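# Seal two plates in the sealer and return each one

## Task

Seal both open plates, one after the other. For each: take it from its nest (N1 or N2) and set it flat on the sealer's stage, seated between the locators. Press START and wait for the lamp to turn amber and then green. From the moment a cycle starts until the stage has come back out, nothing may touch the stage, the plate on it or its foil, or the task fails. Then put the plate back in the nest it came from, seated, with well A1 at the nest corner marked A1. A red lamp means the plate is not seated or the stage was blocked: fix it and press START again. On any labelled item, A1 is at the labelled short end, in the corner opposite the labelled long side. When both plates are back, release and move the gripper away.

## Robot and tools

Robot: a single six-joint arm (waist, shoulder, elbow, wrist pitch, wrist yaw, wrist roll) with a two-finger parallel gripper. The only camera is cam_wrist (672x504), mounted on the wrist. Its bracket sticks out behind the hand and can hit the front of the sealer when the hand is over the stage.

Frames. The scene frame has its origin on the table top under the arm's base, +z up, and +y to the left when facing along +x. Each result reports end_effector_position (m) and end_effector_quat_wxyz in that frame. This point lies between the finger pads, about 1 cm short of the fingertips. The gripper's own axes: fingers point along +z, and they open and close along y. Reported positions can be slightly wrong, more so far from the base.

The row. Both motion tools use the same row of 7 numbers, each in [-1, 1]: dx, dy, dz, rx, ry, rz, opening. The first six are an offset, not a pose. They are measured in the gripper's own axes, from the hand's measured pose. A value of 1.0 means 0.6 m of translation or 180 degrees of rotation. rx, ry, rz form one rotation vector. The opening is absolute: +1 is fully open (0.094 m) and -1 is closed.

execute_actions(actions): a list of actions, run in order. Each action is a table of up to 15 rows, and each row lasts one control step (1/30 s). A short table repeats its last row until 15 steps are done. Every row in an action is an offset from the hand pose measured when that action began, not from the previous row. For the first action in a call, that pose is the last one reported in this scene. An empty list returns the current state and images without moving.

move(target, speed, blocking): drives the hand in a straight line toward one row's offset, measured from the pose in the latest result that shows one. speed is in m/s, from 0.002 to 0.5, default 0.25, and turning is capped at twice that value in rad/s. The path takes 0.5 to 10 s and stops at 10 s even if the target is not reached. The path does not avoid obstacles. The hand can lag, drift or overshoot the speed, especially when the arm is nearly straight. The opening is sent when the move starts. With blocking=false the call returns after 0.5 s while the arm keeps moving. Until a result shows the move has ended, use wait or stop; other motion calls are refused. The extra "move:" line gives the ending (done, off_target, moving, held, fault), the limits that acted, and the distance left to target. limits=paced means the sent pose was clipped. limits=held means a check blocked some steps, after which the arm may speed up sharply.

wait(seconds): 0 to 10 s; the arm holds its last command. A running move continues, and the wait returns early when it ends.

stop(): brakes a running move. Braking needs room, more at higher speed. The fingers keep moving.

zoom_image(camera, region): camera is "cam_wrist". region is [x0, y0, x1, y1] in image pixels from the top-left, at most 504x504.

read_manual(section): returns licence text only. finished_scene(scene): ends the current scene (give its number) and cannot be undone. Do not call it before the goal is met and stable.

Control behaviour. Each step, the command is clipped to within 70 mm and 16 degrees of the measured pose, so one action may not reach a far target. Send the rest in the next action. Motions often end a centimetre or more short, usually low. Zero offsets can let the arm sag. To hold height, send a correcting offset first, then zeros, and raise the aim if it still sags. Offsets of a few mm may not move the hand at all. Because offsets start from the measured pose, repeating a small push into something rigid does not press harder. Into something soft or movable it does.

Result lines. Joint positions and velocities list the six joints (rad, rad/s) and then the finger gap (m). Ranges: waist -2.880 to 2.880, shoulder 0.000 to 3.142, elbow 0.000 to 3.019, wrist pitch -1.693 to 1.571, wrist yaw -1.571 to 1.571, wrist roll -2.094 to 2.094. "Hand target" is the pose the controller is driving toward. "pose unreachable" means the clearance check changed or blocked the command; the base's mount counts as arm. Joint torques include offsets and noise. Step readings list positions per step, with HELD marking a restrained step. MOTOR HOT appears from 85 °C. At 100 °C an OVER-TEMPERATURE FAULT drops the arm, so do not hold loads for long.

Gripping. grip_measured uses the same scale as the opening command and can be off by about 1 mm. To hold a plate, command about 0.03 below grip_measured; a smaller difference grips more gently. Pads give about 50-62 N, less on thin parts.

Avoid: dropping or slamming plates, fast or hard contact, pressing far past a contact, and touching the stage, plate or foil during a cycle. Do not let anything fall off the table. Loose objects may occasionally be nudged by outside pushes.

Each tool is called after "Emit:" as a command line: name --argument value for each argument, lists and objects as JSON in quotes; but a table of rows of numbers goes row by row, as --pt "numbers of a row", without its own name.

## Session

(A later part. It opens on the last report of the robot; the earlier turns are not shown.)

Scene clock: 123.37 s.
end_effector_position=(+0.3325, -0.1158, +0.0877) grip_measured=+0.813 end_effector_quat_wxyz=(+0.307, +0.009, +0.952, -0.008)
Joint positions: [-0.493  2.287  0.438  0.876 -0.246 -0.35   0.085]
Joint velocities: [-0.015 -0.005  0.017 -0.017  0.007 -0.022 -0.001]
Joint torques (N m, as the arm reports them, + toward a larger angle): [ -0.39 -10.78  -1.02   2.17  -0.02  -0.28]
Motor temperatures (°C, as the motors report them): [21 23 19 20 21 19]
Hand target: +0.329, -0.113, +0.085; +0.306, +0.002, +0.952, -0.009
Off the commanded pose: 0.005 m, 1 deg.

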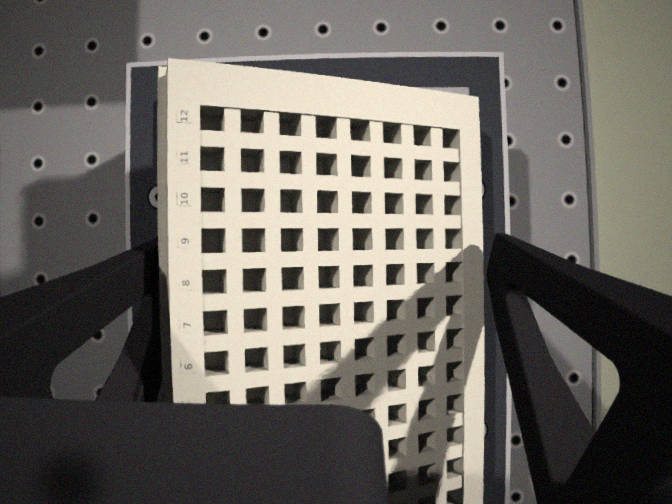

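Emit:
execute_actions --actions '[[[0.0075,0.0049,0.0008,-0.0012,0.0006,-0.0043,0.818],[0.0083,0.0051,0.0011,-0.0012,0.0007,-0.0043,0.821],[0.0092,0.0054,0.0015,-0.0012,0.0007,-0.0043,0.824],[0.0101,0.0056,0.0019,-0.0013,0.0008,-0.0043,0.827],[0.0109,0.0058,0.0022,-0.0013,0.0008,-0.0042,0.830],[0.0118,0.0060,0.0026,-0.0013,0.0008,-0.0042,0.833],[0.0127,0.0062,0.0030,-0.0013,0.0009,-0.0042,0.836],[0.0136,0.0064,0.0033,-0.0013,0.0009,-0.0042,0.839],[0.0144,0.0067,0.0037,-0.0013,0.0010,-0.0042,0.842],[0.0153,0.0069,0.0041,-0.0013,0.0010,-0.0042,0.845],[0.0162,0.0071,0.0044,-0.0014,0.0010,-0.0042,0.848],[0.0170,0.0073,0.0048,-0.0014,0.0011,-0.0042,0.851],[0.0179,0.0075,0.0052,-0.0014,0.0011,-0.0041,0.854],[0.0188,0.0078,0.0055,-0.0014,0.0012,-0.0041,0.857],[0.0196,0.0080,0.0059,-0.0014,0.0012,-0.0041,0.860]]]'

Scene clock: 124.93 s.
end_effector_position=(+0.3279, -0.1137, +0.0810) grip_measured=+0.857 end_effector_quat_wxyz=(+0.306, +0.009, +0.952, -0.007)
Joint positions: [-0.493  2.318  0.438  0.904 -0.246 -0.35   0.087]
Joint velocities: [-0.005  0.063  0.007  0.1   -0.051  0.051  0.003]
Joint torques (N m, as the arm reports them, + toward a larger angle): [ -0.49 -10.67  -1.12   2.15  -0.08  -0.26]
Motor temperatures (°C, as the motors report them): [21 23 19 20 21 19]
Hand target: +0.325, -0.111, +0.078; +0.305, +0.002, +0.952, -0.008
Off the commanded pose: 0.005 m, 1 deg.
Step readings (end_effector_position):
0: (+0.3325, -0.1158, +0.0877)
1: (+0.3325, -0.1158, +0.0876)
2: (+0.3325, -0.1158, +0.0876)
4: (+0.3323, -0.1157, +0.0872)
8: (+0.3310, -0.1151, +0.0852)
15: end_effector_position above

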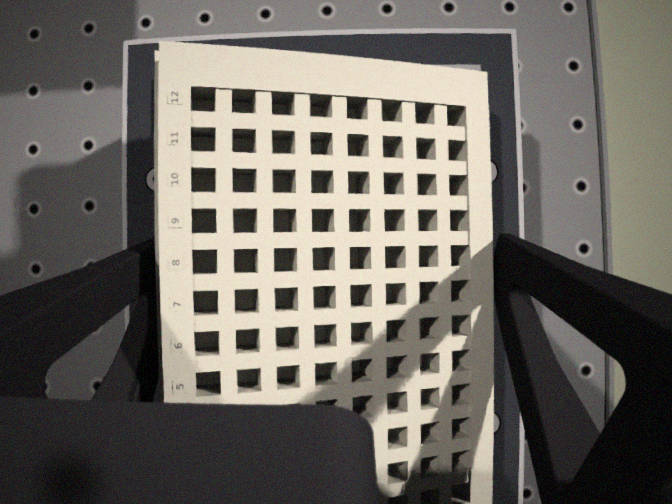

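Emit:
execute_actions --actions '[[[0.0072,0.0047,0.0011,-0.0011,0.0003,-0.0044,0.865],[0.0072,0.0047,0.0011,-0.0011,0.0003,-0.0044,0.870],[0.0072,0.0047,0.0011,-0.0011,0.0003,-0.0044,0.875],[0.0072,0.0047,0.0011,-0.0011,0.0003,-0.0044,0.880],[0.0072,0.0047,0.0011,-0.0011,0.0003,-0.0044,0.885],[0.0072,0.0047,0.0011,-0.0011,0.0003,-0.0044,0.890],[0.0072,0.0047,0.0011,-0.0011,0.0003,-0.0044,0.895],[0.0072,0.0047,0.0011,-0.0011,0.0003,-0.0044,0.900],[0.0072,0.0047,0.0011,-0.0011,0.0003,-0.0044,0.905],[0.0072,0.0047,0.0011,-0.0011,0.0003,-0.0044,0.910],[0.0072,0.0047,0.0011,-0.0011,0.0003,-0.0044,0.915],[0.0072,0.0047,0.0011,-0.0011,0.0003,-0.0044,0.920],[0.0072,0.0047,0.0011,-0.0011,0.0003,-0.0044,0.925],[0.0072,0.0047,0.0011,-0.0011,0.0003,-0.0044,0.930],[0.0072,0.0047,0.0011,-0.0011,0.0003,-0.0044,0.935]]]'

Scene clock: 126.00 s.
end_effector_position=(+0.3270, -0.1132, +0.0798) grip_measured=+0.931 end_effector_quat_wxyz=(+0.305, +0.009, +0.952, -0.007)
Joint positions: [-0.493  2.324  0.438  0.907 -0.246 -0.35   0.091]
Joint velocities: [-0.024 -0.015  0.007  0.002 -0.037 -0.007  0.004]
Joint torques (N m, as the arm reports them, + toward a larger angle): [ -0.71 -10.76  -1.08   2.04  -0.09  -0.25]
Motor temperatures (°C, as the motors report them): [21 23 19 20 21 19]
Hand target: +0.325, -0.111, +0.078; +0.305, +0.002, +0.952, -0.007
Off the commanded pose: 0.004 m, 1 deg.
Step readings (end_effector_position):
0: (+0.3270, -0.1132, +0.0798)
1: (+0.3270, -0.1132, +0.0798)
2: (+0.3270, -0.1132, +0.0798)
4: (+0.3270, -0.1132, +0.0798)
8: (+0.3270, -0.1132, +0.0798)
15: end_effector_position above

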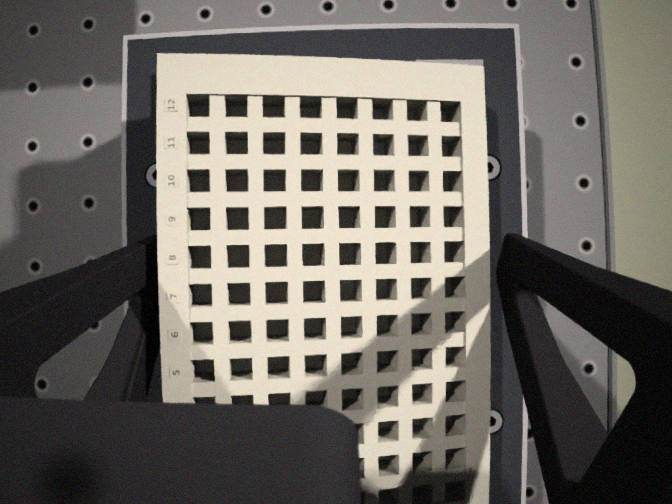

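Emit:
execute_actions --actions '[[[0.0048,0.0039,0.0003,-0.0008,-0.0006,-0.0046,0.939],[0.0048,0.0039,0.0003,-0.0008,-0.0006,-0.0046,0.943],[0.0048,0.0039,0.0003,-0.0008,-0.0006,-0.0046,0.947],[0.0048,0.0039,0.0003,-0.0008,-0.0006,-0.0046,0.951],[0.0048,0.0039,0.0003,-0.0008,-0.0006,-0.0046,0.955],[0.0048,0.0039,0.0003,-0.0008,-0.0006,-0.0046,0.959],[0.0048,0.0039,0.0003,-0.0008,-0.0006,-0.0046,0.963],[0.0048,0.0039,0.0003,-0.0008,-0.0006,-0.0046,0.967],[0.0048,0.0039,0.0003,-0.0008,-0.0006,-0.0046,0.971],[0.0048,0.0039,0.0003,-0.0008,-0.0006,-0.0046,0.975],[0.0048,0.0039,0.0003,-0.0008,-0.0006,-0.0046,0.979],[0.0048,0.0039,0.0003,-0.0008,-0.0006,-0.0046,0.983],[0.0048,0.0039,0.0003,-0.0008,-0.0006,-0.0046,0.987],[0.0048,0.0039,0.0003,-0.0008,-0.0006,-0.0046,0.991],[0.0048,0.0039,0.0003,-0.0008,-0.0006,-0.0046,0.995]]]'

Scene clock: 130.17 s.
end_effector_position=(+0.3275, -0.1135, +0.0802) grip_measured=+0.991 end_effector_quat_wxyz=(+0.306, +0.009, +0.952, -0.007)
Joint positions: [-0.493  2.324  0.438  0.91  -0.246 -0.35   0.094]
Joint velocities: [-0.015 -0.024  0.007 -0.002  0.051 -0.081  0.005]
Joint torques (N m, as the arm reports them, + toward a larger angle): [ -0.76 -10.62  -1.12   2.18  -0.1   -0.26]
Motor temperatures (°C, as the motors report them): [21 23 19 20 21 19]
Hand target: +0.325, -0.111, +0.078; +0.306, +0.002, +0.952, -0.008
Off the commanded pose: 0.004 m, 1 deg.
Step readings (end_effector_position):
0: (+0.3270, -0.1132, +0.0798)
1: (+0.3271, -0.1133, +0.0799)
2: (+0.3271, -0.1133, +0.0799)
4: (+0.3273, -0.1134, +0.0800)
8: (+0.3274, -0.1134, +0.0801)
15: end_effector_position above

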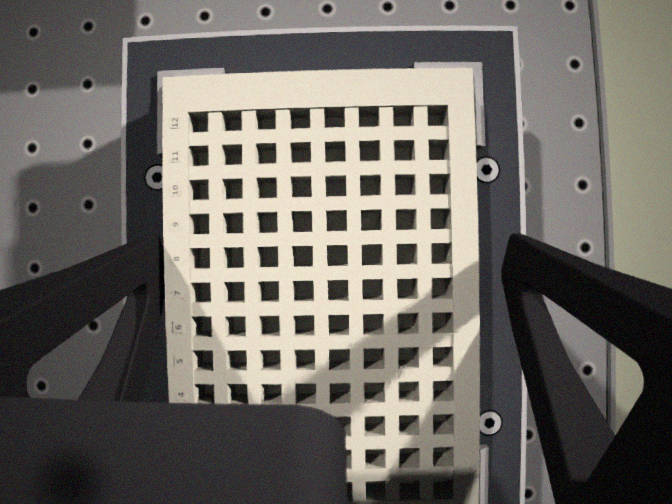

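Emit:
execute_actions --actions '[[[0.0057,0.0049,0.0003,-0.0018,0.0001,-0.0051,1.0],[0.0055,0.0056,0.0003,-0.0025,-0.0002,-0.0058,1.0],[0.0052,0.0062,0.0003,-0.0032,-0.0005,-0.0066,1.0],[0.0050,0.0068,0.0003,-0.0039,-0.0007,-0.0073,1.0],[0.0048,0.0075,0.0003,-0.0046,-0.0010,-0.0080,1.0],[0.0046,0.0081,0.0003,-0.0053,-0.0012,-0.0087,1.0],[0.0043,0.0087,0.0003,-0.0060,-0.0015,-0.0094,1.0],[0.0041,0.0094,0.0003,-0.0067,-0.0017,-0.0101,1.0],[0.0039,0.0100,0.0003,-0.0074,-0.0020,-0.0109,1.0],[0.0037,0.0106,0.0003,-0.0081,-0.0022,-0.0116,1.0],[0.0034,0.0113,0.0003,-0.0088,-0.0025,-0.0123,1.0],[0.0032,0.0119,0.0003,-0.0095,-0.0027,-0.0130,1.0]]]'

Scene clock: 132.90 s.
end_effector_position=(+0.3287, -0.1095, +0.0810) grip_measured=+1.000 end_effector_quat_wxyz=(+0.310, -0.004, +0.951, +0.001)
Joint positions: [-0.493  2.324  0.438  0.91  -0.271 -0.37   0.094]
Joint velocities: [-0.015  0.005 -0.002 -0.007 -0.022 -0.037  0.   ]
Joint torques (N m, as the arm reports them, + toward a larger angle): [ -0.94 -10.65  -1.1    2.09  -0.19  -0.29]
Motor temperatures (°C, as the motors report them): [21 23 19 20 21 19]
Hand target: +0.326, -0.106, +0.079; +0.310, -0.015, +0.951, +0.001
Off the commanded pose: 0.005 m, 1 deg.
Step readings (end_effector_position):
0: (+0.3275, -0.1135, +0.0802)
1: (+0.3275, -0.1135, +0.0802)
2: (+0.3275, -0.1134, +0.0802)
4: (+0.3277, -0.1127, +0.0803)
8: (+0.3282, -0.1113, +0.0806)
15: end_effector_position above

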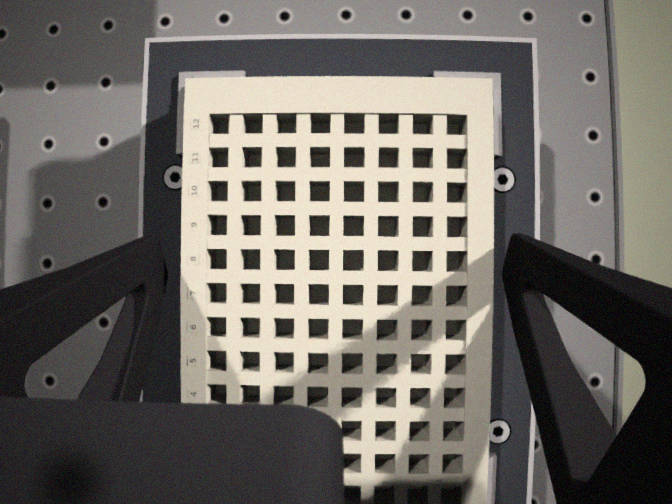

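Emit:
execute_actions --actions '[]'

Scene clock: 133.07 s.
end_effector_position=(+0.3288, -0.1094, +0.0811) grip_measured=+1.000 end_effector_quat_wxyz=(+0.310, -0.005, +0.951, +0.000)
Joint positions: [-0.493  2.324  0.438  0.91  -0.271 -0.373  0.094]
Joint velocities: [-0.005 -0.015  0.002  0.012  0.007 -0.037  0.   ]
Joint torques (N m, as the arm reports them, + toward a larger angle): [ -0.53 -10.64  -1.16   2.06  -0.19  -0.26]
Motor temperatures (°C, as the motors report them): [21 23 19 20 21 19]
Hand target: +0.326, -0.106, +0.079; +0.310, -0.015, +0.951, +0.001
Off the commanded pose: 0.005 m, 1 deg.

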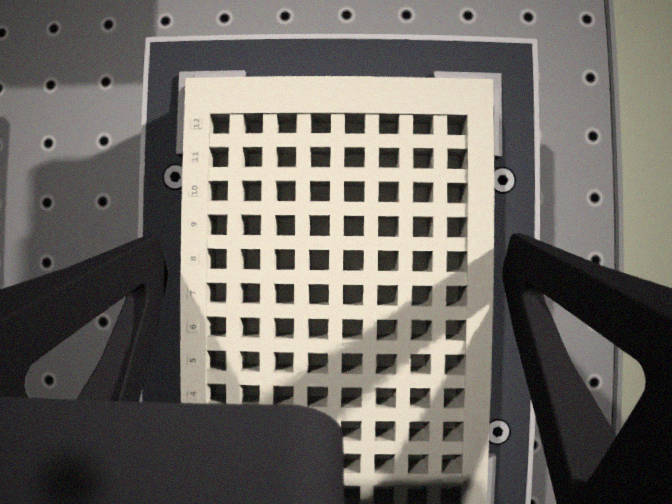

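Emit:
execute_actions --actions '[[[0.0032,0.0029,0.0020,-0.0007,-0.0008,-0.0043,0.93],[0.0004,0.0015,0.0037,-0.0003,-0.0018,-0.0045,0.87],[-0.0023,0.0001,0.0054,0.0001,-0.0029,-0.0048,0.82],[-0.0023,0.0001,0.0054,0.0001,-0.0029,-0.0048,0.785],[-0.0020,0.0001,0.0059,0.0001,-0.0028,-0.0048,0.785],[-0.0018,0.0000,0.0064,0.0001,-0.0028,-0.0048,0.785],[-0.0015,0.0000,0.0069,0.0000,-0.0027,-0.0047,0.785],[-0.0012,0.0000,0.0074,0.0000,-0.0026,-0.0047,0.785],[-0.0010,-0.0001,0.0079,0.0000,-0.0026,-0.0047,0.785],[-0.0007,-0.0001,0.0084,0.0000,-0.0025,-0.0047,0.785],[-0.0004,-0.0001,0.0089,-0.0001,-0.0024,-0.0046,0.785],[-0.0002,-0.0002,0.0094,-0.0001,-0.0024,-0.0046,0.785],[0.0001,-0.0002,0.0099,-0.0001,-0.0023,-0.0046,0.785]]]'

Emit:
execute_actions --actions '[]'

Scene clock: 134.63 s.
end_effector_position=(+0.3302, -0.1101, +0.0795) grip_measured=+0.787 end_effector_quat_wxyz=(+0.311, -0.006, +0.950, -0.000)
Joint positions: [-0.493  2.33   0.444  0.912 -0.271 -0.374  0.084]
Joint velocities: [-0.005 -0.015 -0.002  0.017 -0.007 -0.037 -0.   ]
Joint torques (N m, as the arm reports them, + toward a larger angle): [ -0.33 -10.17  -0.44   2.13  -0.09  -0.22]
Motor temperatures (°C, as the motors report them): [21 23 19 20 21 19]
Hand target: +0.332, -0.109, +0.076; +0.314, -0.012, +0.949, -0.002
Off the commanded pose: 0.004 m, 1 deg.
Step readings (end_effector_position):
0: (+0.3288, -0.1094, +0.0811)
1: (+0.3288, -0.1094, +0.0811)
2: (+0.3288, -0.1094, +0.0811)
4: (+0.3288, -0.1094, +0.0811)
8: (+0.3288, -0.1095, +0.0809)
15: end_effector_position above

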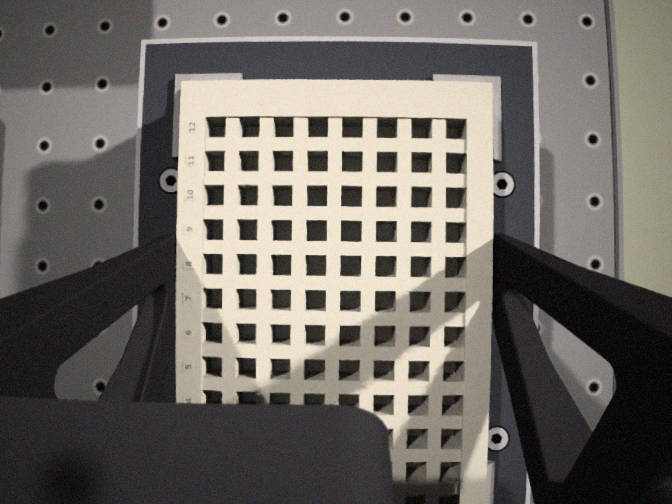

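Scene clock: 134.63 s.
end_effector_position=(+0.3302, -0.1101, +0.0795) grip_measured=+0.787 end_effector_quat_wxyz=(+0.311, -0.006, +0.950, -0.000)
Joint positions: [-0.493  2.33   0.444  0.912 -0.271 -0.374  0.084]
Joint velocities: [-0.005 -0.015 -0.002  0.017 -0.007 -0.037 -0.   ]
Joint torques (N m, as the arm reports them, + toward a larger angle): [ -0.33 -10.17  -0.44   2.13  -0.09  -0.22]
Motor temperatures (°C, as the motors report them): [21 23 19 20 21 19]
Hand target: +0.332, -0.109, +0.076; +0.314, -0.012, +0.949, -0.002
Off the commanded pose: 0.004 m, 1 deg.

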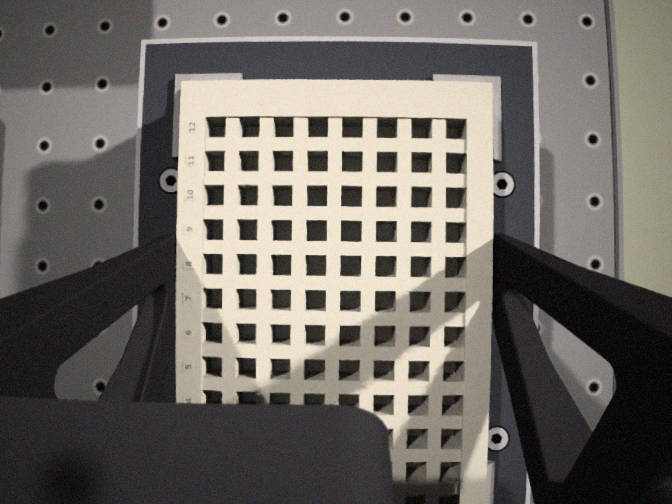

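Emit:
execute_actions --actions '[[[-0.0012,0.0004,0.0057,0.0000,-0.0026,-0.0043,0.77],[-0.0034,-0.0002,0.0053,0.0003,-0.0034,-0.0046,0.755],[-0.0034,-0.0002,0.0053,0.0003,-0.0034,-0.0046,0.74],[-0.0034,-0.0002,0.0053,0.0003,-0.0034,-0.0046,0.728],[-0.0034,-0.0002,0.0053,0.0003,-0.0034,-0.0046,0.716],[-0.0034,-0.0002,0.0053,0.0003,-0.0034,-0.0046,0.705],[-0.0034,-0.0002,0.0053,0.0003,-0.0034,-0.0046,0.695],[-0.0029,0.0006,0.0029,0.0000,-0.0026,-0.0044,0.685],[-0.0023,0.0013,0.0004,-0.0003,-0.0018,-0.0042,0.685],[-0.0018,0.0021,-0.0020,-0.0006,-0.0010,-0.0040,0.685],[-0.0013,0.0029,-0.0044,-0.0009,-0.0001,-0.0037,0.685],[-0.0007,0.0036,-0.0069,-0.0012,0.0007,-0.0035,0.685],[-0.0002,0.0044,-0.0093,-0.0015,0.0015,-0.0033,0.685]]]'

Scene clock: 136.27 s.
end_effector_position=(+0.3303, -0.1100, +0.0795) grip_measured=+0.716 end_effector_quat_wxyz=(+0.311, -0.007, +0.950, +0.000)
Joint positions: [-0.493  2.33   0.444  0.913 -0.272 -0.374  0.081]
Joint velocities: [-0.005 -0.005  0.002  0.007  0.022 -0.051 -0.   ]
Joint torques (N m, as the arm reports them, + toward a larger angle): [ -0.9  -13.62  -2.04   1.17  -0.09  -0.26]
Motor temperatures (°C, as the motors report them): [21 23 19 20 21 19]
Hand target: +0.327, -0.108, +0.084; +0.309, -0.012, +0.951, +0.000
Off the commanded pose: 0.006 m, 1 deg.
Step readings (end_effector_position):
0: (+0.3303, -0.1102, +0.0795)
1: (+0.3303, -0.1102, +0.0795)
2: (+0.3304, -0.1101, +0.0796)
4: (+0.3305, -0.1101, +0.0796)
8: (+0.3305, -0.1101, +0.0796)
15: end_effector_position above

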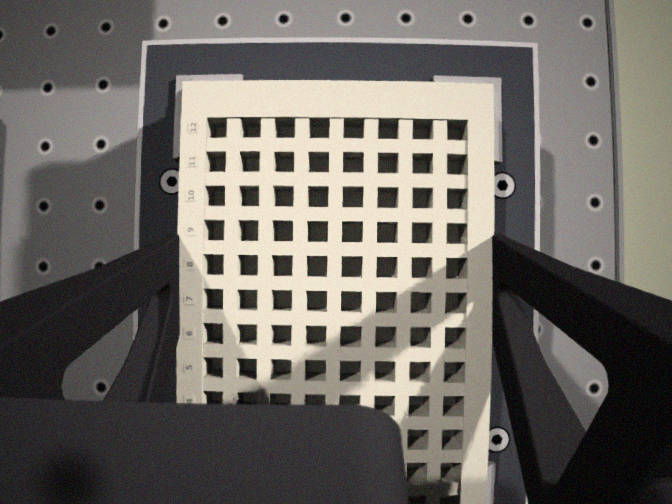

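Emit:
execute_actions --actions '[[[-0.0004,0.0043,-0.0100,-0.0014,0.0018,-0.0033,0.685],[-0.0009,0.0043,-0.0106,-0.0014,0.0018,-0.0033,0.685],[-0.0015,0.0043,-0.0115,-0.0014,0.0018,-0.0033,0.685],[-0.0022,0.0043,-0.0124,-0.0014,0.0018,-0.0033,0.685],[-0.0030,0.0043,-0.0135,-0.0014,0.0018,-0.0033,0.685],[-0.0038,0.0043,-0.0147,-0.0014,0.0018,-0.0033,0.685],[-0.0048,0.0043,-0.0160,-0.0014,0.0018,-0.0033,0.685],[-0.0060,0.0043,-0.0176,-0.0014,0.0018,-0.0033,0.685],[-0.0074,0.0043,-0.0195,-0.0014,0.0018,-0.0033,0.685],[-0.0090,0.0043,-0.0217,-0.0014,0.0018,-0.0033,0.685],[-0.0107,0.0043,-0.0241,-0.0014,0.0018,-0.0033,0.685],[-0.0127,0.0043,-0.0268,-0.0014,0.0018,-0.0033,0.685],[-0.0147,0.0043,-0.0295,-0.0014,0.0018,-0.0033,0.685],[-0.0171,0.0043,-0.0328,-0.0014,0.0018,-0.0033,0.685],[-0.0196,0.0043,-0.0362,-0.0014,0.0018,-0.0033,0.685]]]'

Scene clock: 137.40 s.
end_effector_position=(+0.3270, -0.1082, +0.0912) grip_measured=+0.716 end_effector_quat_wxyz=(+0.306, -0.006, +0.952, +0.003)
Joint positions: [-0.493  2.273  0.42   0.865 -0.272 -0.374  0.081]
Joint velocities: [-0.005 -0.288 -0.11  -0.203  0.066 -0.051 -0.001]
Joint torques (N m, as the arm reports them, + toward a larger angle): [ -0.94 -14.37  -1.6    1.31  -0.16  -0.28]
Motor temperatures (°C, as the motors report them): [21 23 19 20 21 19]
Hand target: +0.327, -0.108, +0.103; +0.309, -0.012, +0.951, +0.000
Off the commanded pose: 0.013 m, 1 deg.
Step readings (end_effector_position):
0: (+0.3303, -0.1100, +0.0795)
1: (+0.3303, -0.1100, +0.0795)
2: (+0.3304, -0.1100, +0.0796)
4: (+0.3302, -0.1099, +0.0797)
8: (+0.3303, -0.1100, +0.0809)
15: end_effector_position above

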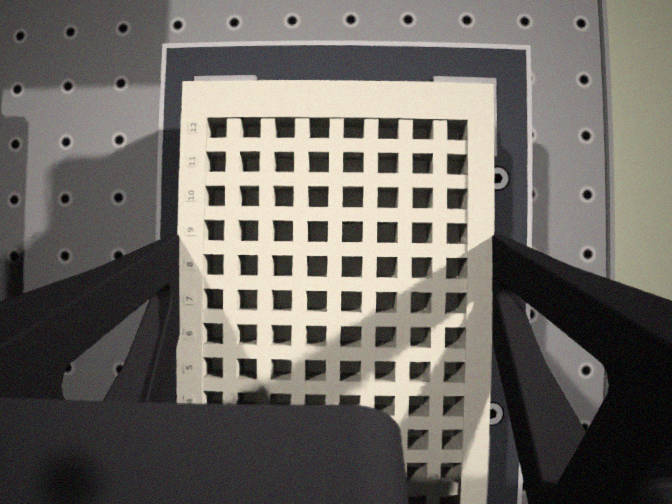

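Emit:
move --target '[-0.1721, 0.1623, -0.0275, 0.0037, -0.0106, 0.0052, 0.685]' --speed 0.3

Scene clock: 139.33 s.
end_effector_position=(+0.3967, -0.0097, +0.1648) grip_measured=+0.716 end_effector_quat_wxyz=(+0.321, -0.006, +0.947, +0.001)
Joint positions: [-0.082  1.945  0.434  0.608 -0.031 -0.035  0.081]
Joint velocities: [-0.005  0.005  0.007  0.017  0.066  0.051 -0.   ]
Joint torques (N m, as the arm reports them, + toward a larger angle): [ -1.38 -11.71   2.37   1.29   0.19  -0.03]
Motor temperatures (°C, as the motors report them): [21 23 19 20 21 19]
Hand target: +0.401, -0.013, +0.168; +0.325, +0.005, +0.946, +0.001
Off the commanded pose: 0.003 m, 1 deg.
move: done

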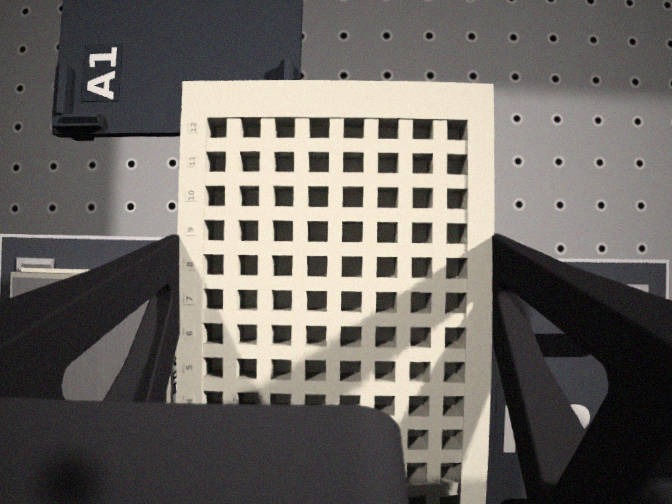

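Emit:
move --target '[-0.1709, 0.1040, 0.1827, 0.0058, 0.0053, 0.0115, 0.685]' --speed 0.25

Scene clock: 141.10 s.
end_effector_position=(+0.5382, +0.0520, +0.1413) grip_measured=+0.716 end_effector_quat_wxyz=(+0.313, +0.008, +0.950, -0.003)
Joint positions: [0.077 2.108 0.859 0.326 0.082 0.115 0.081]
Joint velocities: [-0.015  0.005 -0.002 -0.007  0.037  0.051 -0.001]
Joint torques (N m, as the arm reports them, + toward a larger angle): [ -0.78 -15.36   4.99   1.39   0.23  -0.04]
Motor temperatures (°C, as the motors report them): [21 23 19 20 21 19]
Hand target: +0.544, +0.055, +0.140; +0.314, +0.014, +0.949, -0.001
Off the commanded pose: 0.006 m, 1 deg.
move: done

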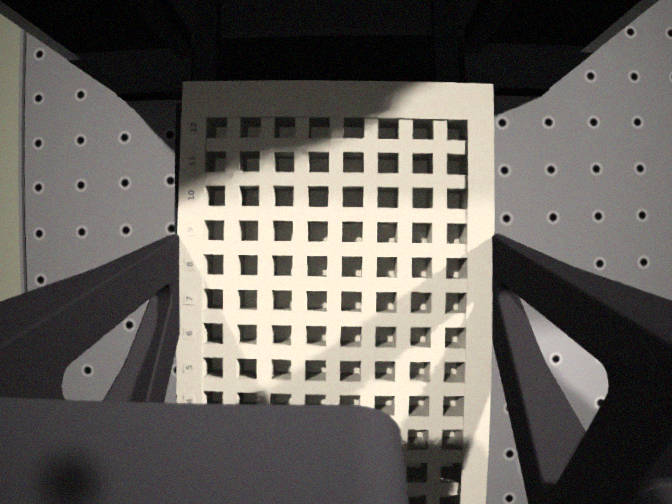

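Emit:
execute_actions --actions '[[[-0.0113,0.0053,0.0072,-0.0004,-0.0045,0.0043,0.685],[-0.0162,0.0059,0.0070,-0.0009,-0.0083,0.0046,0.685],[-0.0149,0.0068,0.0080,-0.0011,-0.0083,0.0044,0.685],[-0.0136,0.0076,0.0090,-0.0013,-0.0083,0.0041,0.685],[-0.0123,0.0085,0.0100,-0.0014,-0.0083,0.0039,0.685],[-0.0110,0.0093,0.0110,-0.0016,-0.0083,0.0036,0.685],[-0.0098,0.0102,0.0120,-0.0018,-0.0083,0.0034,0.685],[-0.0085,0.0110,0.0129,-0.0020,-0.0083,0.0031,0.685],[-0.0073,0.0109,0.0140,-0.0020,-0.0083,0.0031,0.685],[-0.0061,0.0109,0.0150,-0.0020,-0.0083,0.0031,0.685],[-0.0048,0.0108,0.0161,-0.0020,-0.0083,0.0031,0.685],[-0.0036,0.0108,0.0171,-0.0020,-0.0083,0.0031,0.685],[-0.0024,0.0107,0.0181,-0.0020,-0.0083,0.0031,0.685]]]'

Scene clock: 143.03 s.
end_effector_position=(+0.5378, +0.0519, +0.1345) grip_measured=+0.716 end_effector_quat_wxyz=(+0.316, +0.009, +0.949, -0.002)
Joint positions: [0.077 2.129 0.859 0.353 0.082 0.117 0.081]
Joint velocities: [ 0.005  0.063  0.002  0.022 -0.11   0.022 -0.001]
Joint torques (N m, as the arm reports them, + toward a larger angle): [ -0.19 -15.34   4.8    2.33   0.23  -0.04]
Motor temperatures (°C, as the motors report them): [21 23 19 20 21 19]
Hand target: +0.546, +0.058, +0.134; +0.325, +0.012, +0.946, +0.001
Off the commanded pose: 0.010 m, 1 deg.
Step readings (end_effector_position):
0: (+0.5382, +0.0520, +0.1413)
1: (+0.5382, +0.0520, +0.1413)
2: (+0.5382, +0.0520, +0.1413)
4: (+0.5387, +0.0521, +0.1417)
8: (+0.5399, +0.0522, +0.1417)
15: end_effector_position above

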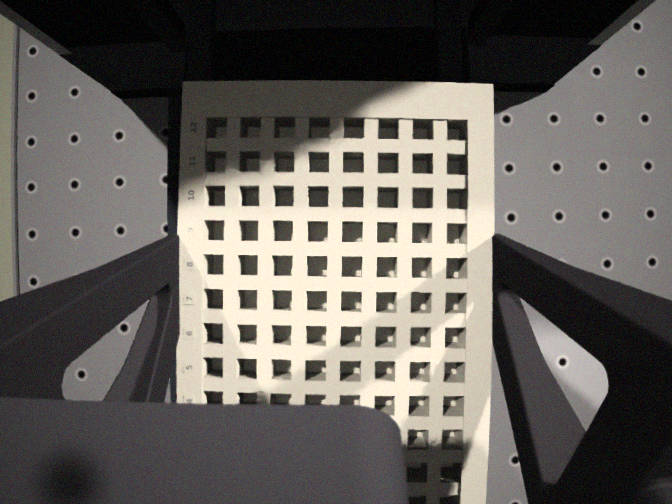

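Emit:
execute_actions --actions '[]'

Scene clock: 143.17 s.
end_effector_position=(+0.5366, +0.0517, +0.1322) grip_measured=+0.716 end_effector_quat_wxyz=(+0.314, +0.009, +0.949, -0.003)
Joint positions: [0.077 2.133 0.859 0.354 0.082 0.118 0.081]
Joint velocities: [-0.005  0.015 -0.012  0.022 -0.022  0.007  0.   ]
Joint torques (N m, as the arm reports them, + toward a larger angle): [  0.2  -15.46   4.58   2.38   0.25  -0.02]
Motor temperatures (°C, as the motors report them): [21 23 19 20 21 19]
Hand target: +0.546, +0.058, +0.134; +0.325, +0.012, +0.946, +0.001
Off the commanded pose: 0.012 m, 1 deg.

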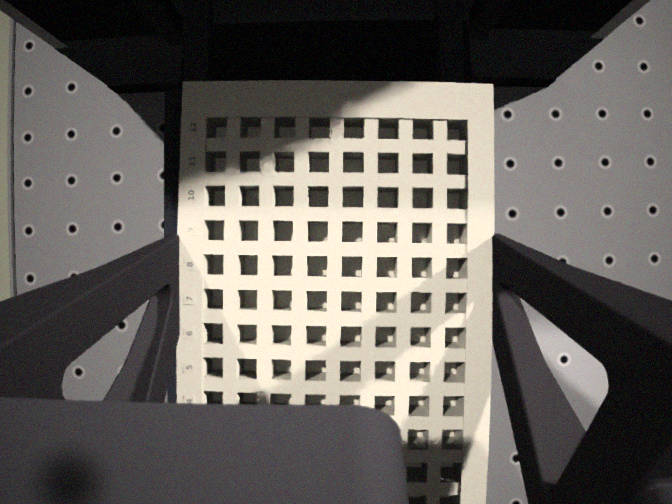

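Emit:
execute_actions --actions '[[[-0.0123,0.0119,0.0077,-0.0020,-0.0065,0.0007,0.685],[-0.0123,0.0128,0.0076,-0.0022,-0.0065,0.0005,0.685],[-0.0122,0.0137,0.0076,-0.0024,-0.0065,0.0002,0.685],[-0.0121,0.0146,0.0075,-0.0026,-0.0065,0.0000,0.685],[-0.0121,0.0155,0.0075,-0.0027,-0.0065,-0.0003,0.685],[-0.0120,0.0164,0.0074,-0.0029,-0.0065,-0.0005,0.685],[-0.0119,0.0173,0.0074,-0.0031,-0.0065,-0.0008,0.685],[-0.0118,0.0182,0.0073,-0.0033,-0.0065,-0.0010,0.685],[-0.0118,0.0191,0.0073,-0.0035,-0.0065,-0.0013,0.685],[-0.0117,0.0200,0.0072,-0.0037,-0.0065,-0.0016,0.685]]]'

Scene clock: 144.10 s.
end_effector_position=(+0.5361, +0.0579, +0.1323) grip_measured=+0.716 end_effector_quat_wxyz=(+0.314, +0.004, +0.949, -0.001)
Joint positions: [0.088 2.133 0.859 0.355 0.082 0.118 0.081]
Joint velocities: [-0.005  0.015  0.012 -0.002 -0.007 -0.007 -0.   ]
Joint torques (N m, as the arm reports them, + toward a larger angle): [ -0.09 -15.75   4.59   2.12   0.25  -0.04]
Motor temperatures (°C, as the motors report them): [21 23 19 20 21 19]
Hand target: +0.545, +0.064, +0.133; +0.324, +0.005, +0.946, +0.002
Off the commanded pose: 0.011 m, 1 deg.
Step readings (end_effector_position):
0: (+0.5368, +0.0520, +0.1323)
1: (+0.5368, +0.0520, +0.1323)
2: (+0.5368, +0.0520, +0.1323)
4: (+0.5367, +0.0524, +0.1323)
8: (+0.5365, +0.0544, +0.1323)
15: end_effector_position above

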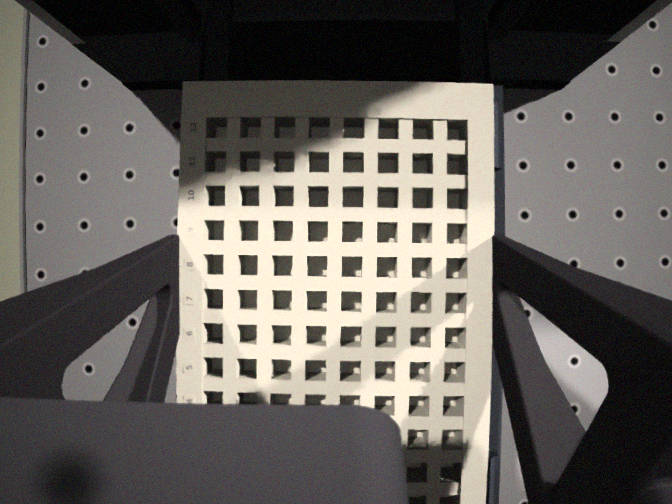

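Emit:
execute_actions --actions '[[[-0.0122,0.0073,0.0079,-0.0006,-0.0063,0.0018,0.685],[-0.0123,0.0069,0.0079,-0.0001,-0.0063,0.0018,0.685],[-0.0123,0.0064,0.0079,0.0004,-0.0064,0.0018,0.685],[-0.0124,0.0060,0.0079,0.0010,-0.0064,0.0018,0.685],[-0.0124,0.0055,0.0079,0.0015,-0.0065,0.0018,0.685],[-0.0125,0.0050,0.0079,0.0020,-0.0066,0.0018,0.685],[-0.0125,0.0046,0.0079,0.0025,-0.0066,0.0018,0.685],[-0.0126,0.0041,0.0079,0.0030,-0.0067,0.0018,0.685]]]'

Scene clock: 145.77 s.
end_effector_position=(+0.5363, +0.0558, +0.1325) grip_measured=+0.716 end_effector_quat_wxyz=(+0.315, +0.006, +0.949, -0.007)
Joint positions: [0.088 2.133 0.859 0.355 0.095 0.118 0.081]
Joint velocities: [ 0.005  0.005 -0.017 -0.007 -0.007  0.007 -0.001]
Joint torques (N m, as the arm reports them, + toward a larger angle): [ -0.39 -15.33   4.58   2.15   0.26  -0.06]
Motor temperatures (°C, as the motors report them): [21 23 19 20 21 19]
Hand target: +0.545, +0.060, +0.133; +0.324, +0.008, +0.946, -0.004
Off the commanded pose: 0.010 m, 1 deg.
Step readings (end_effector_position):
0: (+0.5361, +0.0579, +0.1323)
1: (+0.5361, +0.0579, +0.1323)
2: (+0.5362, +0.0577, +0.1323)
4: (+0.5362, +0.0571, +0.1324)
8: (+0.5363, +0.0560, +0.1325)
15: end_effector_position above

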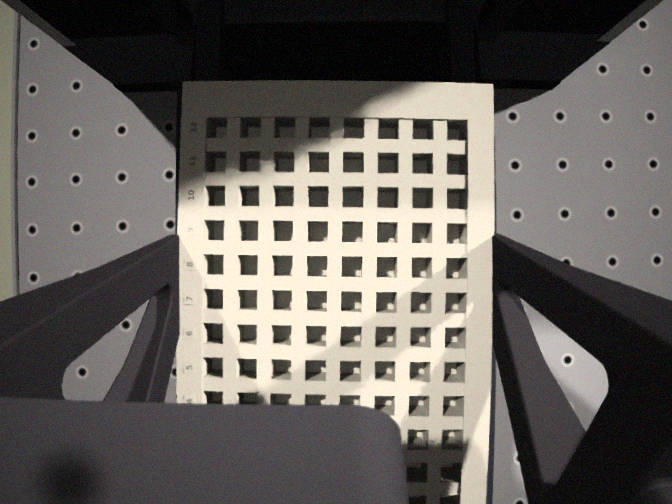

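Emit:
execute_actions --actions '[[[-0.0168,0.0091,0.0090,-0.0020,-0.0083,0.0020,0.685],[-0.0160,0.0091,0.0099,-0.0020,-0.0082,0.0020,0.685],[-0.0152,0.0091,0.0108,-0.0020,-0.0081,0.0020,0.685],[-0.0144,0.0090,0.0116,-0.0020,-0.0080,0.0020,0.685],[-0.0135,0.0090,0.0125,-0.0019,-0.0078,0.0020,0.685],[-0.0127,0.0090,0.0134,-0.0019,-0.0077,0.0020,0.685],[-0.0119,0.0090,0.0143,-0.0019,-0.0076,0.0020,0.685],[-0.0111,0.0090,0.0152,-0.0019,-0.0075,0.0020,0.685],[-0.0103,0.0089,0.0160,-0.0019,-0.0074,0.0019,0.685],[-0.0095,0.0089,0.0169,-0.0019,-0.0073,0.0019,0.685],[-0.0087,0.0089,0.0178,-0.0019,-0.0072,0.0019,0.685],[-0.0078,0.0089,0.0187,-0.0018,-0.0070,0.0019,0.685],[-0.0070,0.0088,0.0195,-0.0018,-0.0069,0.0019,0.685],[-0.0062,0.0088,0.0204,-0.0018,-0.0068,0.0019,0.685],[-0.0054,0.0088,0.0213,-0.0018,-0.0067,0.0019,0.685]]]'

Scene clock: 147.10 s.
end_effector_position=(+0.5350, +0.0556, +0.1271) grip_measured=+0.716 end_effector_quat_wxyz=(+0.315, +0.006, +0.949, -0.007)
Joint positions: [0.088 2.148 0.859 0.369 0.095 0.118 0.081]
Joint velocities: [-0.005  0.005 -0.022  0.012 -0.022  0.007  0.   ]
Joint torques (N m, as the arm reports them, + toward a larger angle): [ -0.19 -14.47   5.05   2.51   0.2   -0.05]
Motor temperatures (°C, as the motors report them): [21 23 19 20 21 19]
Hand target: +0.546, +0.061, +0.124; +0.325, +0.008, +0.946, -0.003
Off the commanded pose: 0.013 m, 1 deg.
Step readings (end_effector_position):
0: (+0.5363, +0.0558, +0.1325)
1: (+0.5363, +0.0558, +0.1325)
2: (+0.5364, +0.0558, +0.1325)
4: (+0.5366, +0.0558, +0.1326)
8: (+0.5363, +0.0558, +0.1311)
15: end_effector_position above

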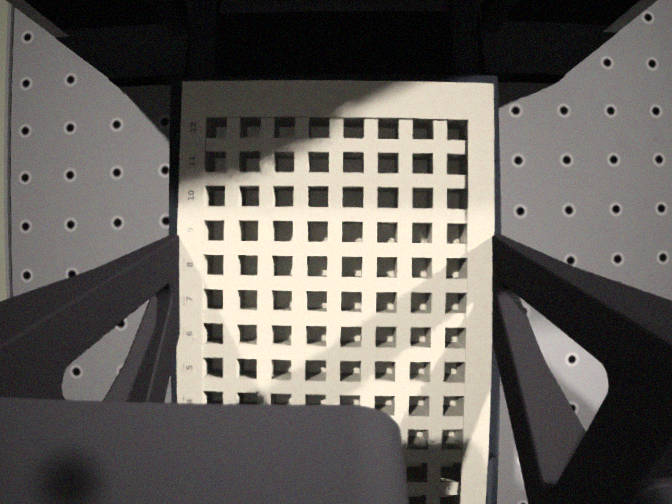

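Emit:
zoom_image --camera "cam_wrist" --region '[420, 50, 540, 250]'

Emit:
zoom_image --camera "cam_wrist" --region '[140, 50, 260, 250]'

Emit:
zoom_image --camera "cam_wrist" --region '[430, 380, 550, 504]'

Region (420, 50, 540, 250) of cam_wrist's 672x504 image, scaled by 2.520, with more detail than that image has; it fills the left 302 columns of this view, and the rest is white.

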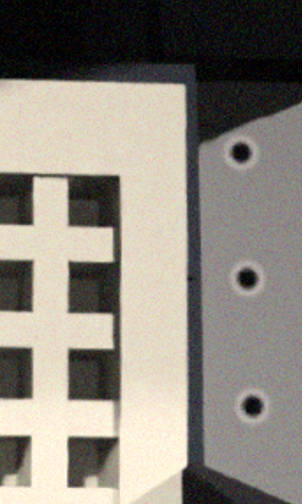

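Region (140, 50, 260, 250) of cam_wrist's 672x504 image, scaled by 2.520, with more detail than that image has; it fills the left 302 columns of this view, and the rest is white.

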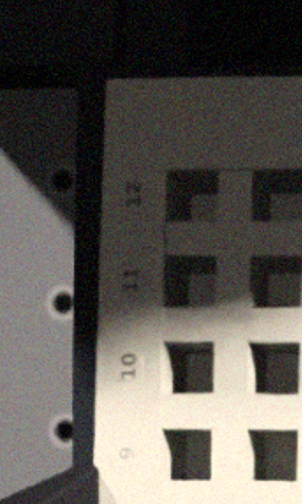

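Region (430, 380, 550, 504) of cam_wrist's 672x504 image, scaled by 4.065, with more detail than that image has; it fills the left 488 columns of this view, and the rest is white.

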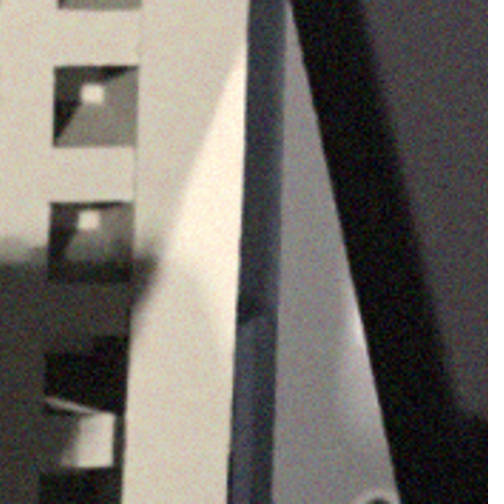

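Emit:
execute_actions --actions '[]'

Scene clock: 149.30 s.
end_effector_position=(+0.5350, +0.0556, +0.1271) grip_measured=+0.716 end_effector_quat_wxyz=(+0.315, +0.006, +0.949, -0.007)
Joint positions: [0.088 2.148 0.859 0.369 0.095 0.118 0.081]
Joint velocities: [-0.005 -0.005 -0.002  0.012  0.007  0.037 -0.001]
Joint torques (N m, as the arm reports them, + toward a larger angle): [ -0.18 -14.2    5.12   2.38   0.19  -0.04]
Motor temperatures (°C, as the motors report them): [21 23 19 20 21 19]
Hand target: +0.546, +0.061, +0.124; +0.325, +0.008, +0.946, -0.003
Off the commanded pose: 0.013 m, 1 deg.

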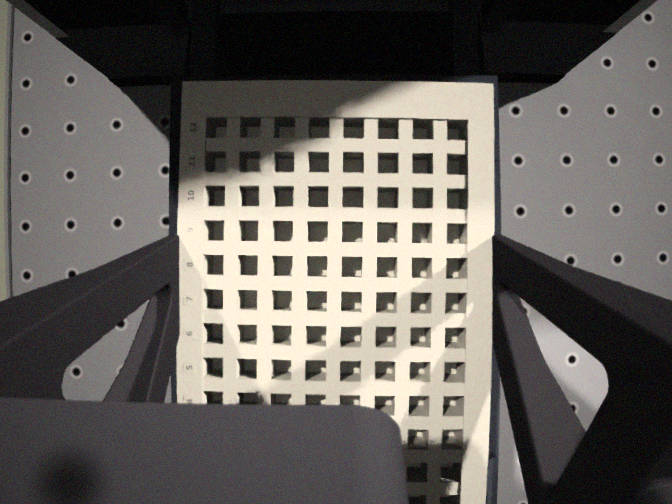

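Emit:
execute_actions --actions '[[[-0.0180,0.0096,0.0124,-0.0020,-0.0086,-0.0008,0.685],[-0.0233,0.0100,0.0096,-0.0022,-0.0102,-0.0035,0.685],[-0.0243,0.0102,0.0098,-0.0023,-0.0105,-0.0054,0.685],[-0.0253,0.0103,0.0100,-0.0023,-0.0108,-0.0054,0.685],[-0.0263,0.0105,0.0102,-0.0024,-0.0112,-0.0054,0.685],[-0.0273,0.0106,0.0104,-0.0024,-0.0115,-0.0060,0.685],[-0.0272,0.0114,0.0104,-0.0026,-0.0115,-0.0069,0.685],[-0.0272,0.0122,0.0103,-0.0027,-0.0115,-0.0077,0.685],[-0.0271,0.0130,0.0103,-0.0029,-0.0115,-0.0086,0.685],[-0.0271,0.0130,0.0103,-0.0029,-0.0115,-0.0092,0.685],[-0.0271,0.0130,0.0103,-0.0029,-0.0115,-0.0099,0.685],[-0.0271,0.0130,0.0103,-0.0029,-0.0115,-0.0105,0.685],[-0.0271,0.0130,0.0103,-0.0029,-0.0115,-0.0111,0.685],[-0.0271,0.0130,0.0103,-0.0029,-0.0115,-0.0118,0.685]]]'

Scene clock: 151.07 s.
end_effector_position=(+0.5350, +0.0558, +0.1271) grip_measured=+0.716 end_effector_quat_wxyz=(+0.315, -0.000, +0.949, -0.008)
Joint positions: [0.089 2.148 0.859 0.369 0.095 0.105 0.081]
Joint velocities: [-0.005 -0.015 -0.022  0.007 -0.066 -0.022 -0.001]
Joint torques (N m, as the arm reports them, + toward a larger angle): [ -0.01 -14.96   5.35   2.24   0.18  -0.29]
Motor temperatures (°C, as the motors report them): [21 23 19 20 21 19]
Hand target: +0.551, +0.063, +0.132; +0.332, -0.013, +0.943, -0.008
Off the commanded pose: 0.019 m, 3 deg.
Step readings (end_effector_position):
0: (+0.5350, +0.0556, +0.1271)
1: (+0.5350, +0.0556, +0.1271)
2: (+0.5350, +0.0556, +0.1271)
4: (+0.5350, +0.0556, +0.1271)
8: (+0.5350, +0.0556, +0.1271)
15: end_effector_position above

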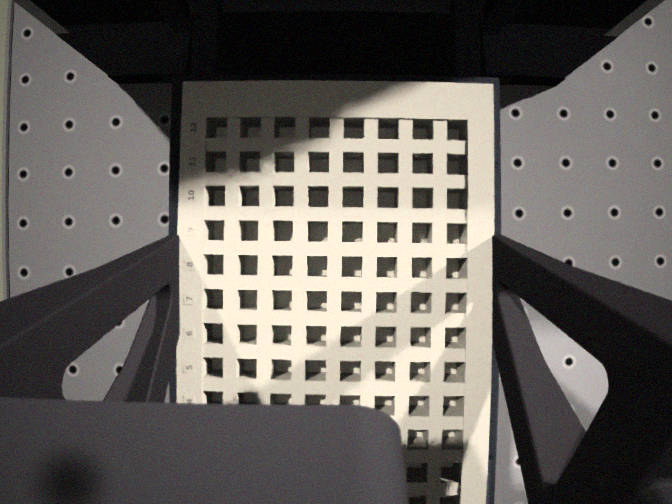

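Emit:
execute_actions --actions '[]'

Emit:
zoom_image --camera "cam_wrist" --region '[430, 50, 550, 250]'

Emit:
zoom_image --camera "cam_wrist" --region '[140, 50, 260, 250]'

Emit:
zoom_image --camera "cam_wrist" --region '[430, 380, 550, 504]'

Scene clock: 151.23 s.
end_effector_position=(+0.5350, +0.0558, +0.1271) grip_measured=+0.716 end_effector_quat_wxyz=(+0.315, -0.002, +0.949, -0.009)
Joint positions: [0.089 2.148 0.859 0.369 0.095 0.101 0.081]
Joint velocities: [-0.005 -0.005 -0.012  0.012 -0.022 -0.066 -0.001]
Joint torques (N m, as the arm reports them, + toward a larger angle): [ -0.2  -15.76   5.45   2.3    0.17  -0.28]
Motor temperatures (°C, as the motors report them): [21 23 19 20 21 19]
Hand target: +0.551, +0.063, +0.132; +0.332, -0.013, +0.943, -0.008
Off the commanded pose: 0.019 m, 2 deg.

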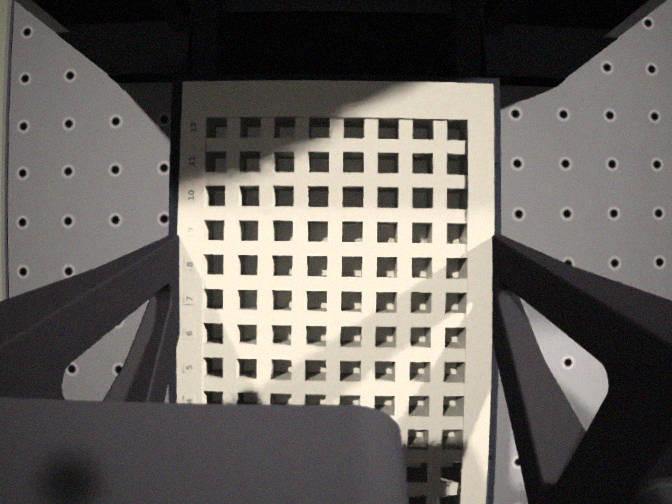

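Region (430, 50, 550, 250) of cam_wrist's 672x504 image, scaled by 2.520, with more detail than that image has; it fills the left 302 columns of this view, and the rest is white.

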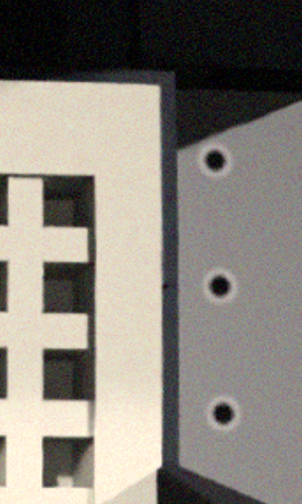

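Region (140, 50, 260, 250) of cam_wrist's 672x504 image, scaled by 2.520, with more detail than that image has; it fills the left 302 columns of this view, and the rest is white.

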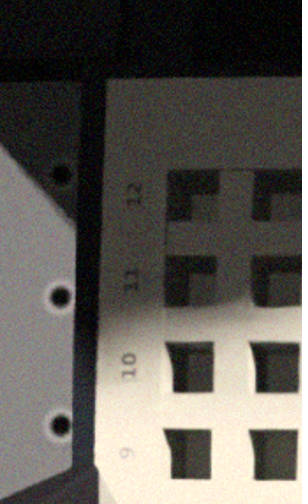

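Region (430, 380, 550, 504) of cam_wrist's 672x504 image, scaled by 4.065, with more detail than that image has; it fills the left 488 columns of this view, and the rest is white.

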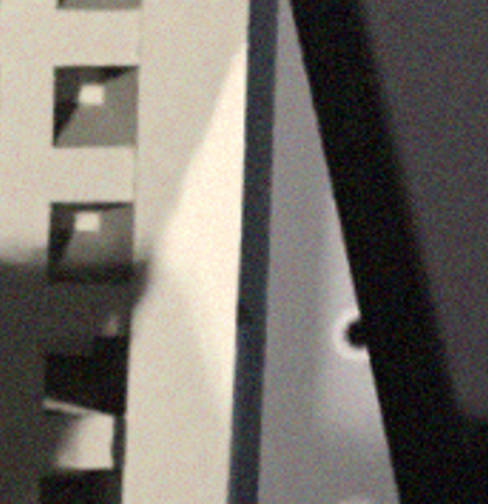

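Emit:
execute_actions --actions '[[[-0.0272,0.0127,0.0102,-0.0027,-0.0115,-0.0052,0.685],[-0.0272,0.0132,0.0102,-0.0028,-0.0115,-0.0053,0.685],[-0.0272,0.0132,0.0102,-0.0028,-0.0115,-0.0053,0.685],[-0.0272,0.0132,0.0102,-0.0028,-0.0115,-0.0053,0.685],[-0.0266,0.0132,0.0110,-0.0028,-0.0118,-0.0053,0.685],[-0.0260,0.0132,0.0116,-0.0028,-0.0117,-0.0053,0.685],[-0.0253,0.0131,0.0123,-0.0028,-0.0117,-0.0053,0.685],[-0.0247,0.0131,0.0129,-0.0028,-0.0116,-0.0053,0.685],[-0.0240,0.0131,0.0135,-0.0028,-0.0116,-0.0053,0.685],[-0.0234,0.0131,0.0142,-0.0028,-0.0115,-0.0053,0.685],[-0.0227,0.0130,0.0148,-0.0027,-0.0114,-0.0054,0.685],[-0.0221,0.0130,0.0154,-0.0027,-0.0114,-0.0054,0.685],[-0.0214,0.0130,0.0160,-0.0027,-0.0113,-0.0054,0.685],[-0.0208,0.0129,0.0167,-0.0027,-0.0113,-0.0054,0.685],[-0.0201,0.0129,0.0173,-0.0027,-0.0112,-0.0054,0.685]]]'

Scene clock: 153.00 s.
end_effector_position=(+0.5350, +0.0558, +0.1247) grip_measured=+0.716 end_effector_quat_wxyz=(+0.316, -0.003, +0.949, -0.009)
Joint positions: [0.089 2.155 0.86  0.378 0.095 0.1   0.081]
Joint velocities: [-0.005  0.054  0.022  0.051 -0.051 -0.066 -0.   ]
Joint torques (N m, as the arm reports them, + toward a larger angle): [ -0.1  -15.71   5.32   2.3    0.19  -0.24]
Motor temperatures (°C, as the motors report them): [21 23 20 20 21 19]
Hand target: +0.550, +0.063, +0.126; +0.332, -0.011, +0.943, -0.008
Off the commanded pose: 0.018 m, 2 deg.
Step readings (end_effector_position):
0: (+0.5350, +0.0558, +0.1271)
1: (+0.5350, +0.0558, +0.1271)
2: (+0.5350, +0.0558, +0.1271)
4: (+0.5350, +0.0558, +0.1271)
8: (+0.5352, +0.0558, +0.1272)
15: end_effector_position above

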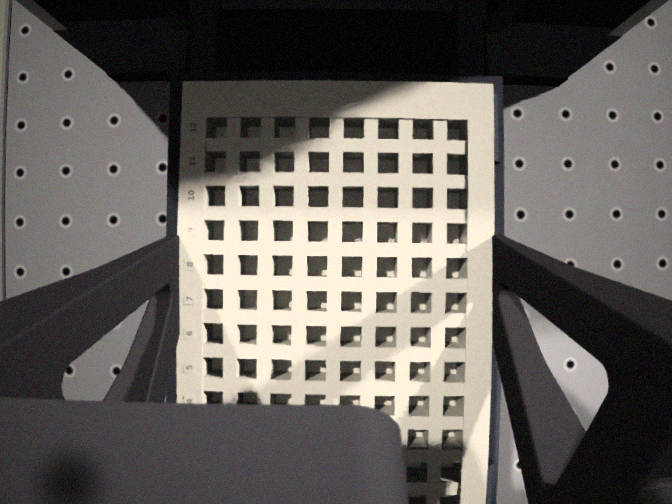

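Emit:
execute_actions --actions '[]'

Scene clock: 153.07 s.
end_effector_position=(+0.5348, +0.0558, +0.1235) grip_measured=+0.716 end_effector_quat_wxyz=(+0.316, -0.003, +0.949, -0.009)
Joint positions: [0.089 2.159 0.861 0.379 0.095 0.1   0.081]
Joint velocities: [-0.015  0.015 -0.007  0.042 -0.11  -0.051 -0.   ]
Joint torques (N m, as the arm reports them, + toward a larger angle): [ -0.16 -15.11   5.23   2.34   0.2   -0.24]
Motor temperatures (°C, as the motors report them): [21 23 20 20 21 19]
Hand target: +0.550, +0.063, +0.126; +0.331, -0.011, +0.943, -0.008
Off the commanded pose: 0.018 m, 2 deg.

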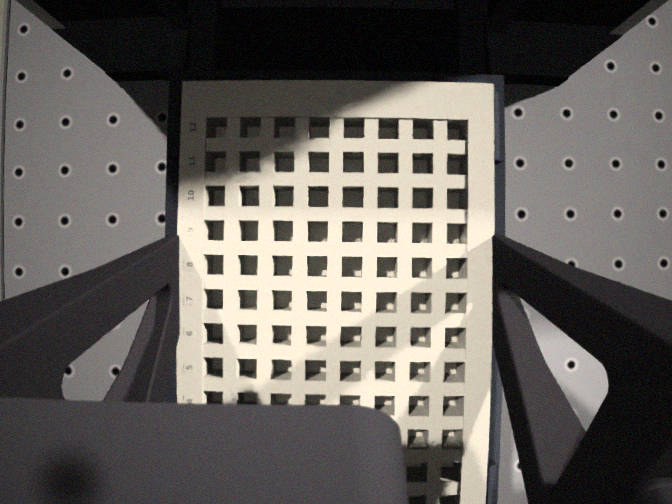

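Emit:
execute_actions --actions '[[[-0.0239,0.0129,0.0123,-0.0027,-0.0109,-0.0051,0.705],[-0.0239,0.0129,0.0123,-0.0027,-0.0109,-0.0051,0.725],[-0.0285,0.0125,0.0086,-0.0026,-0.0115,-0.0049,0.75],[-0.0330,0.0121,0.0049,-0.0026,-0.0120,-0.0046,0.78],[-0.0376,0.0116,0.0012,-0.0025,-0.0126,-0.0044,0.82],[-0.0421,0.0112,-0.0025,-0.0024,-0.0131,-0.0041,0.87],[-0.0421,0.0112,-0.0025,-0.0024,-0.0131,-0.0041,0.92],[-0.0434,0.0113,-0.0038,-0.0024,-0.0129,-0.0041,0.95],[-0.0447,0.0113,-0.0051,-0.0023,-0.0127,-0.0041,0.95],[-0.0460,0.0114,-0.0064,-0.0023,-0.0125,-0.0041,0.95],[-0.0473,0.0114,-0.0077,-0.0023,-0.0123,-0.0042,0.95],[-0.0486,0.0115,-0.0090,-0.0023,-0.0121,-0.0042,0.95],[-0.0499,0.0115,-0.0103,-0.0022,-0.0119,-0.0042,0.95],[-0.0512,0.0116,-0.0116,-0.0022,-0.0117,-0.0042,0.95],[-0.0525,0.0116,-0.0129,-0.0022,-0.0115,-0.0042,0.95]]]'

Scene clock: 154.57 s.
end_effector_position=(+0.5326, +0.0555, +0.1234) grip_measured=+0.948 end_effector_quat_wxyz=(+0.309, -0.003, +0.951, -0.010)
Joint positions: [0.089 2.153 0.861 0.359 0.095 0.1   0.092]
Joint velocities: [-0.005 -0.054  0.002 -0.129 -0.007 -0.081  0.001]
Joint torques (N m, as the arm reports them, + toward a larger angle): [ -0.15 -19.4    5.22   1.27   0.2   -0.27]
Motor temperatures (°C, as the motors report them): [21 23 20 20 21 19]
Hand target: +0.555, +0.063, +0.149; +0.333, -0.010, +0.943, -0.008
Off the commanded pose: 0.035 m, 3 deg.
Step readings (end_effector_position):
0: (+0.5350, +0.0558, +0.1237)
1: (+0.5350, +0.0558, +0.1237)
2: (+0.5350, +0.0558, +0.1237)
4: (+0.5350, +0.0558, +0.1237)
8: (+0.5353, +0.0558, +0.1238)
15: end_effector_position above

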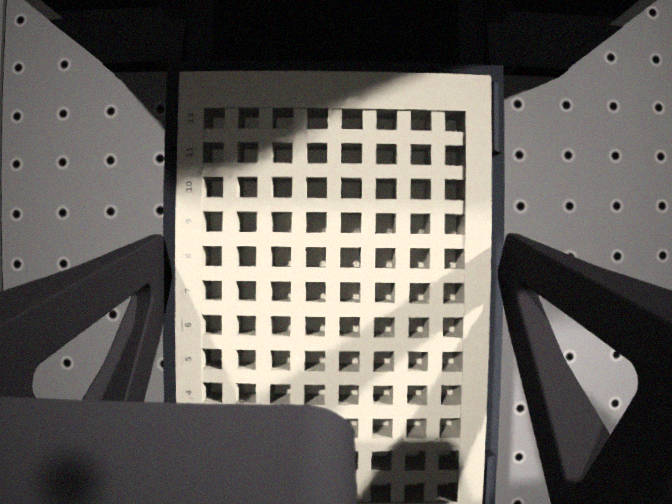

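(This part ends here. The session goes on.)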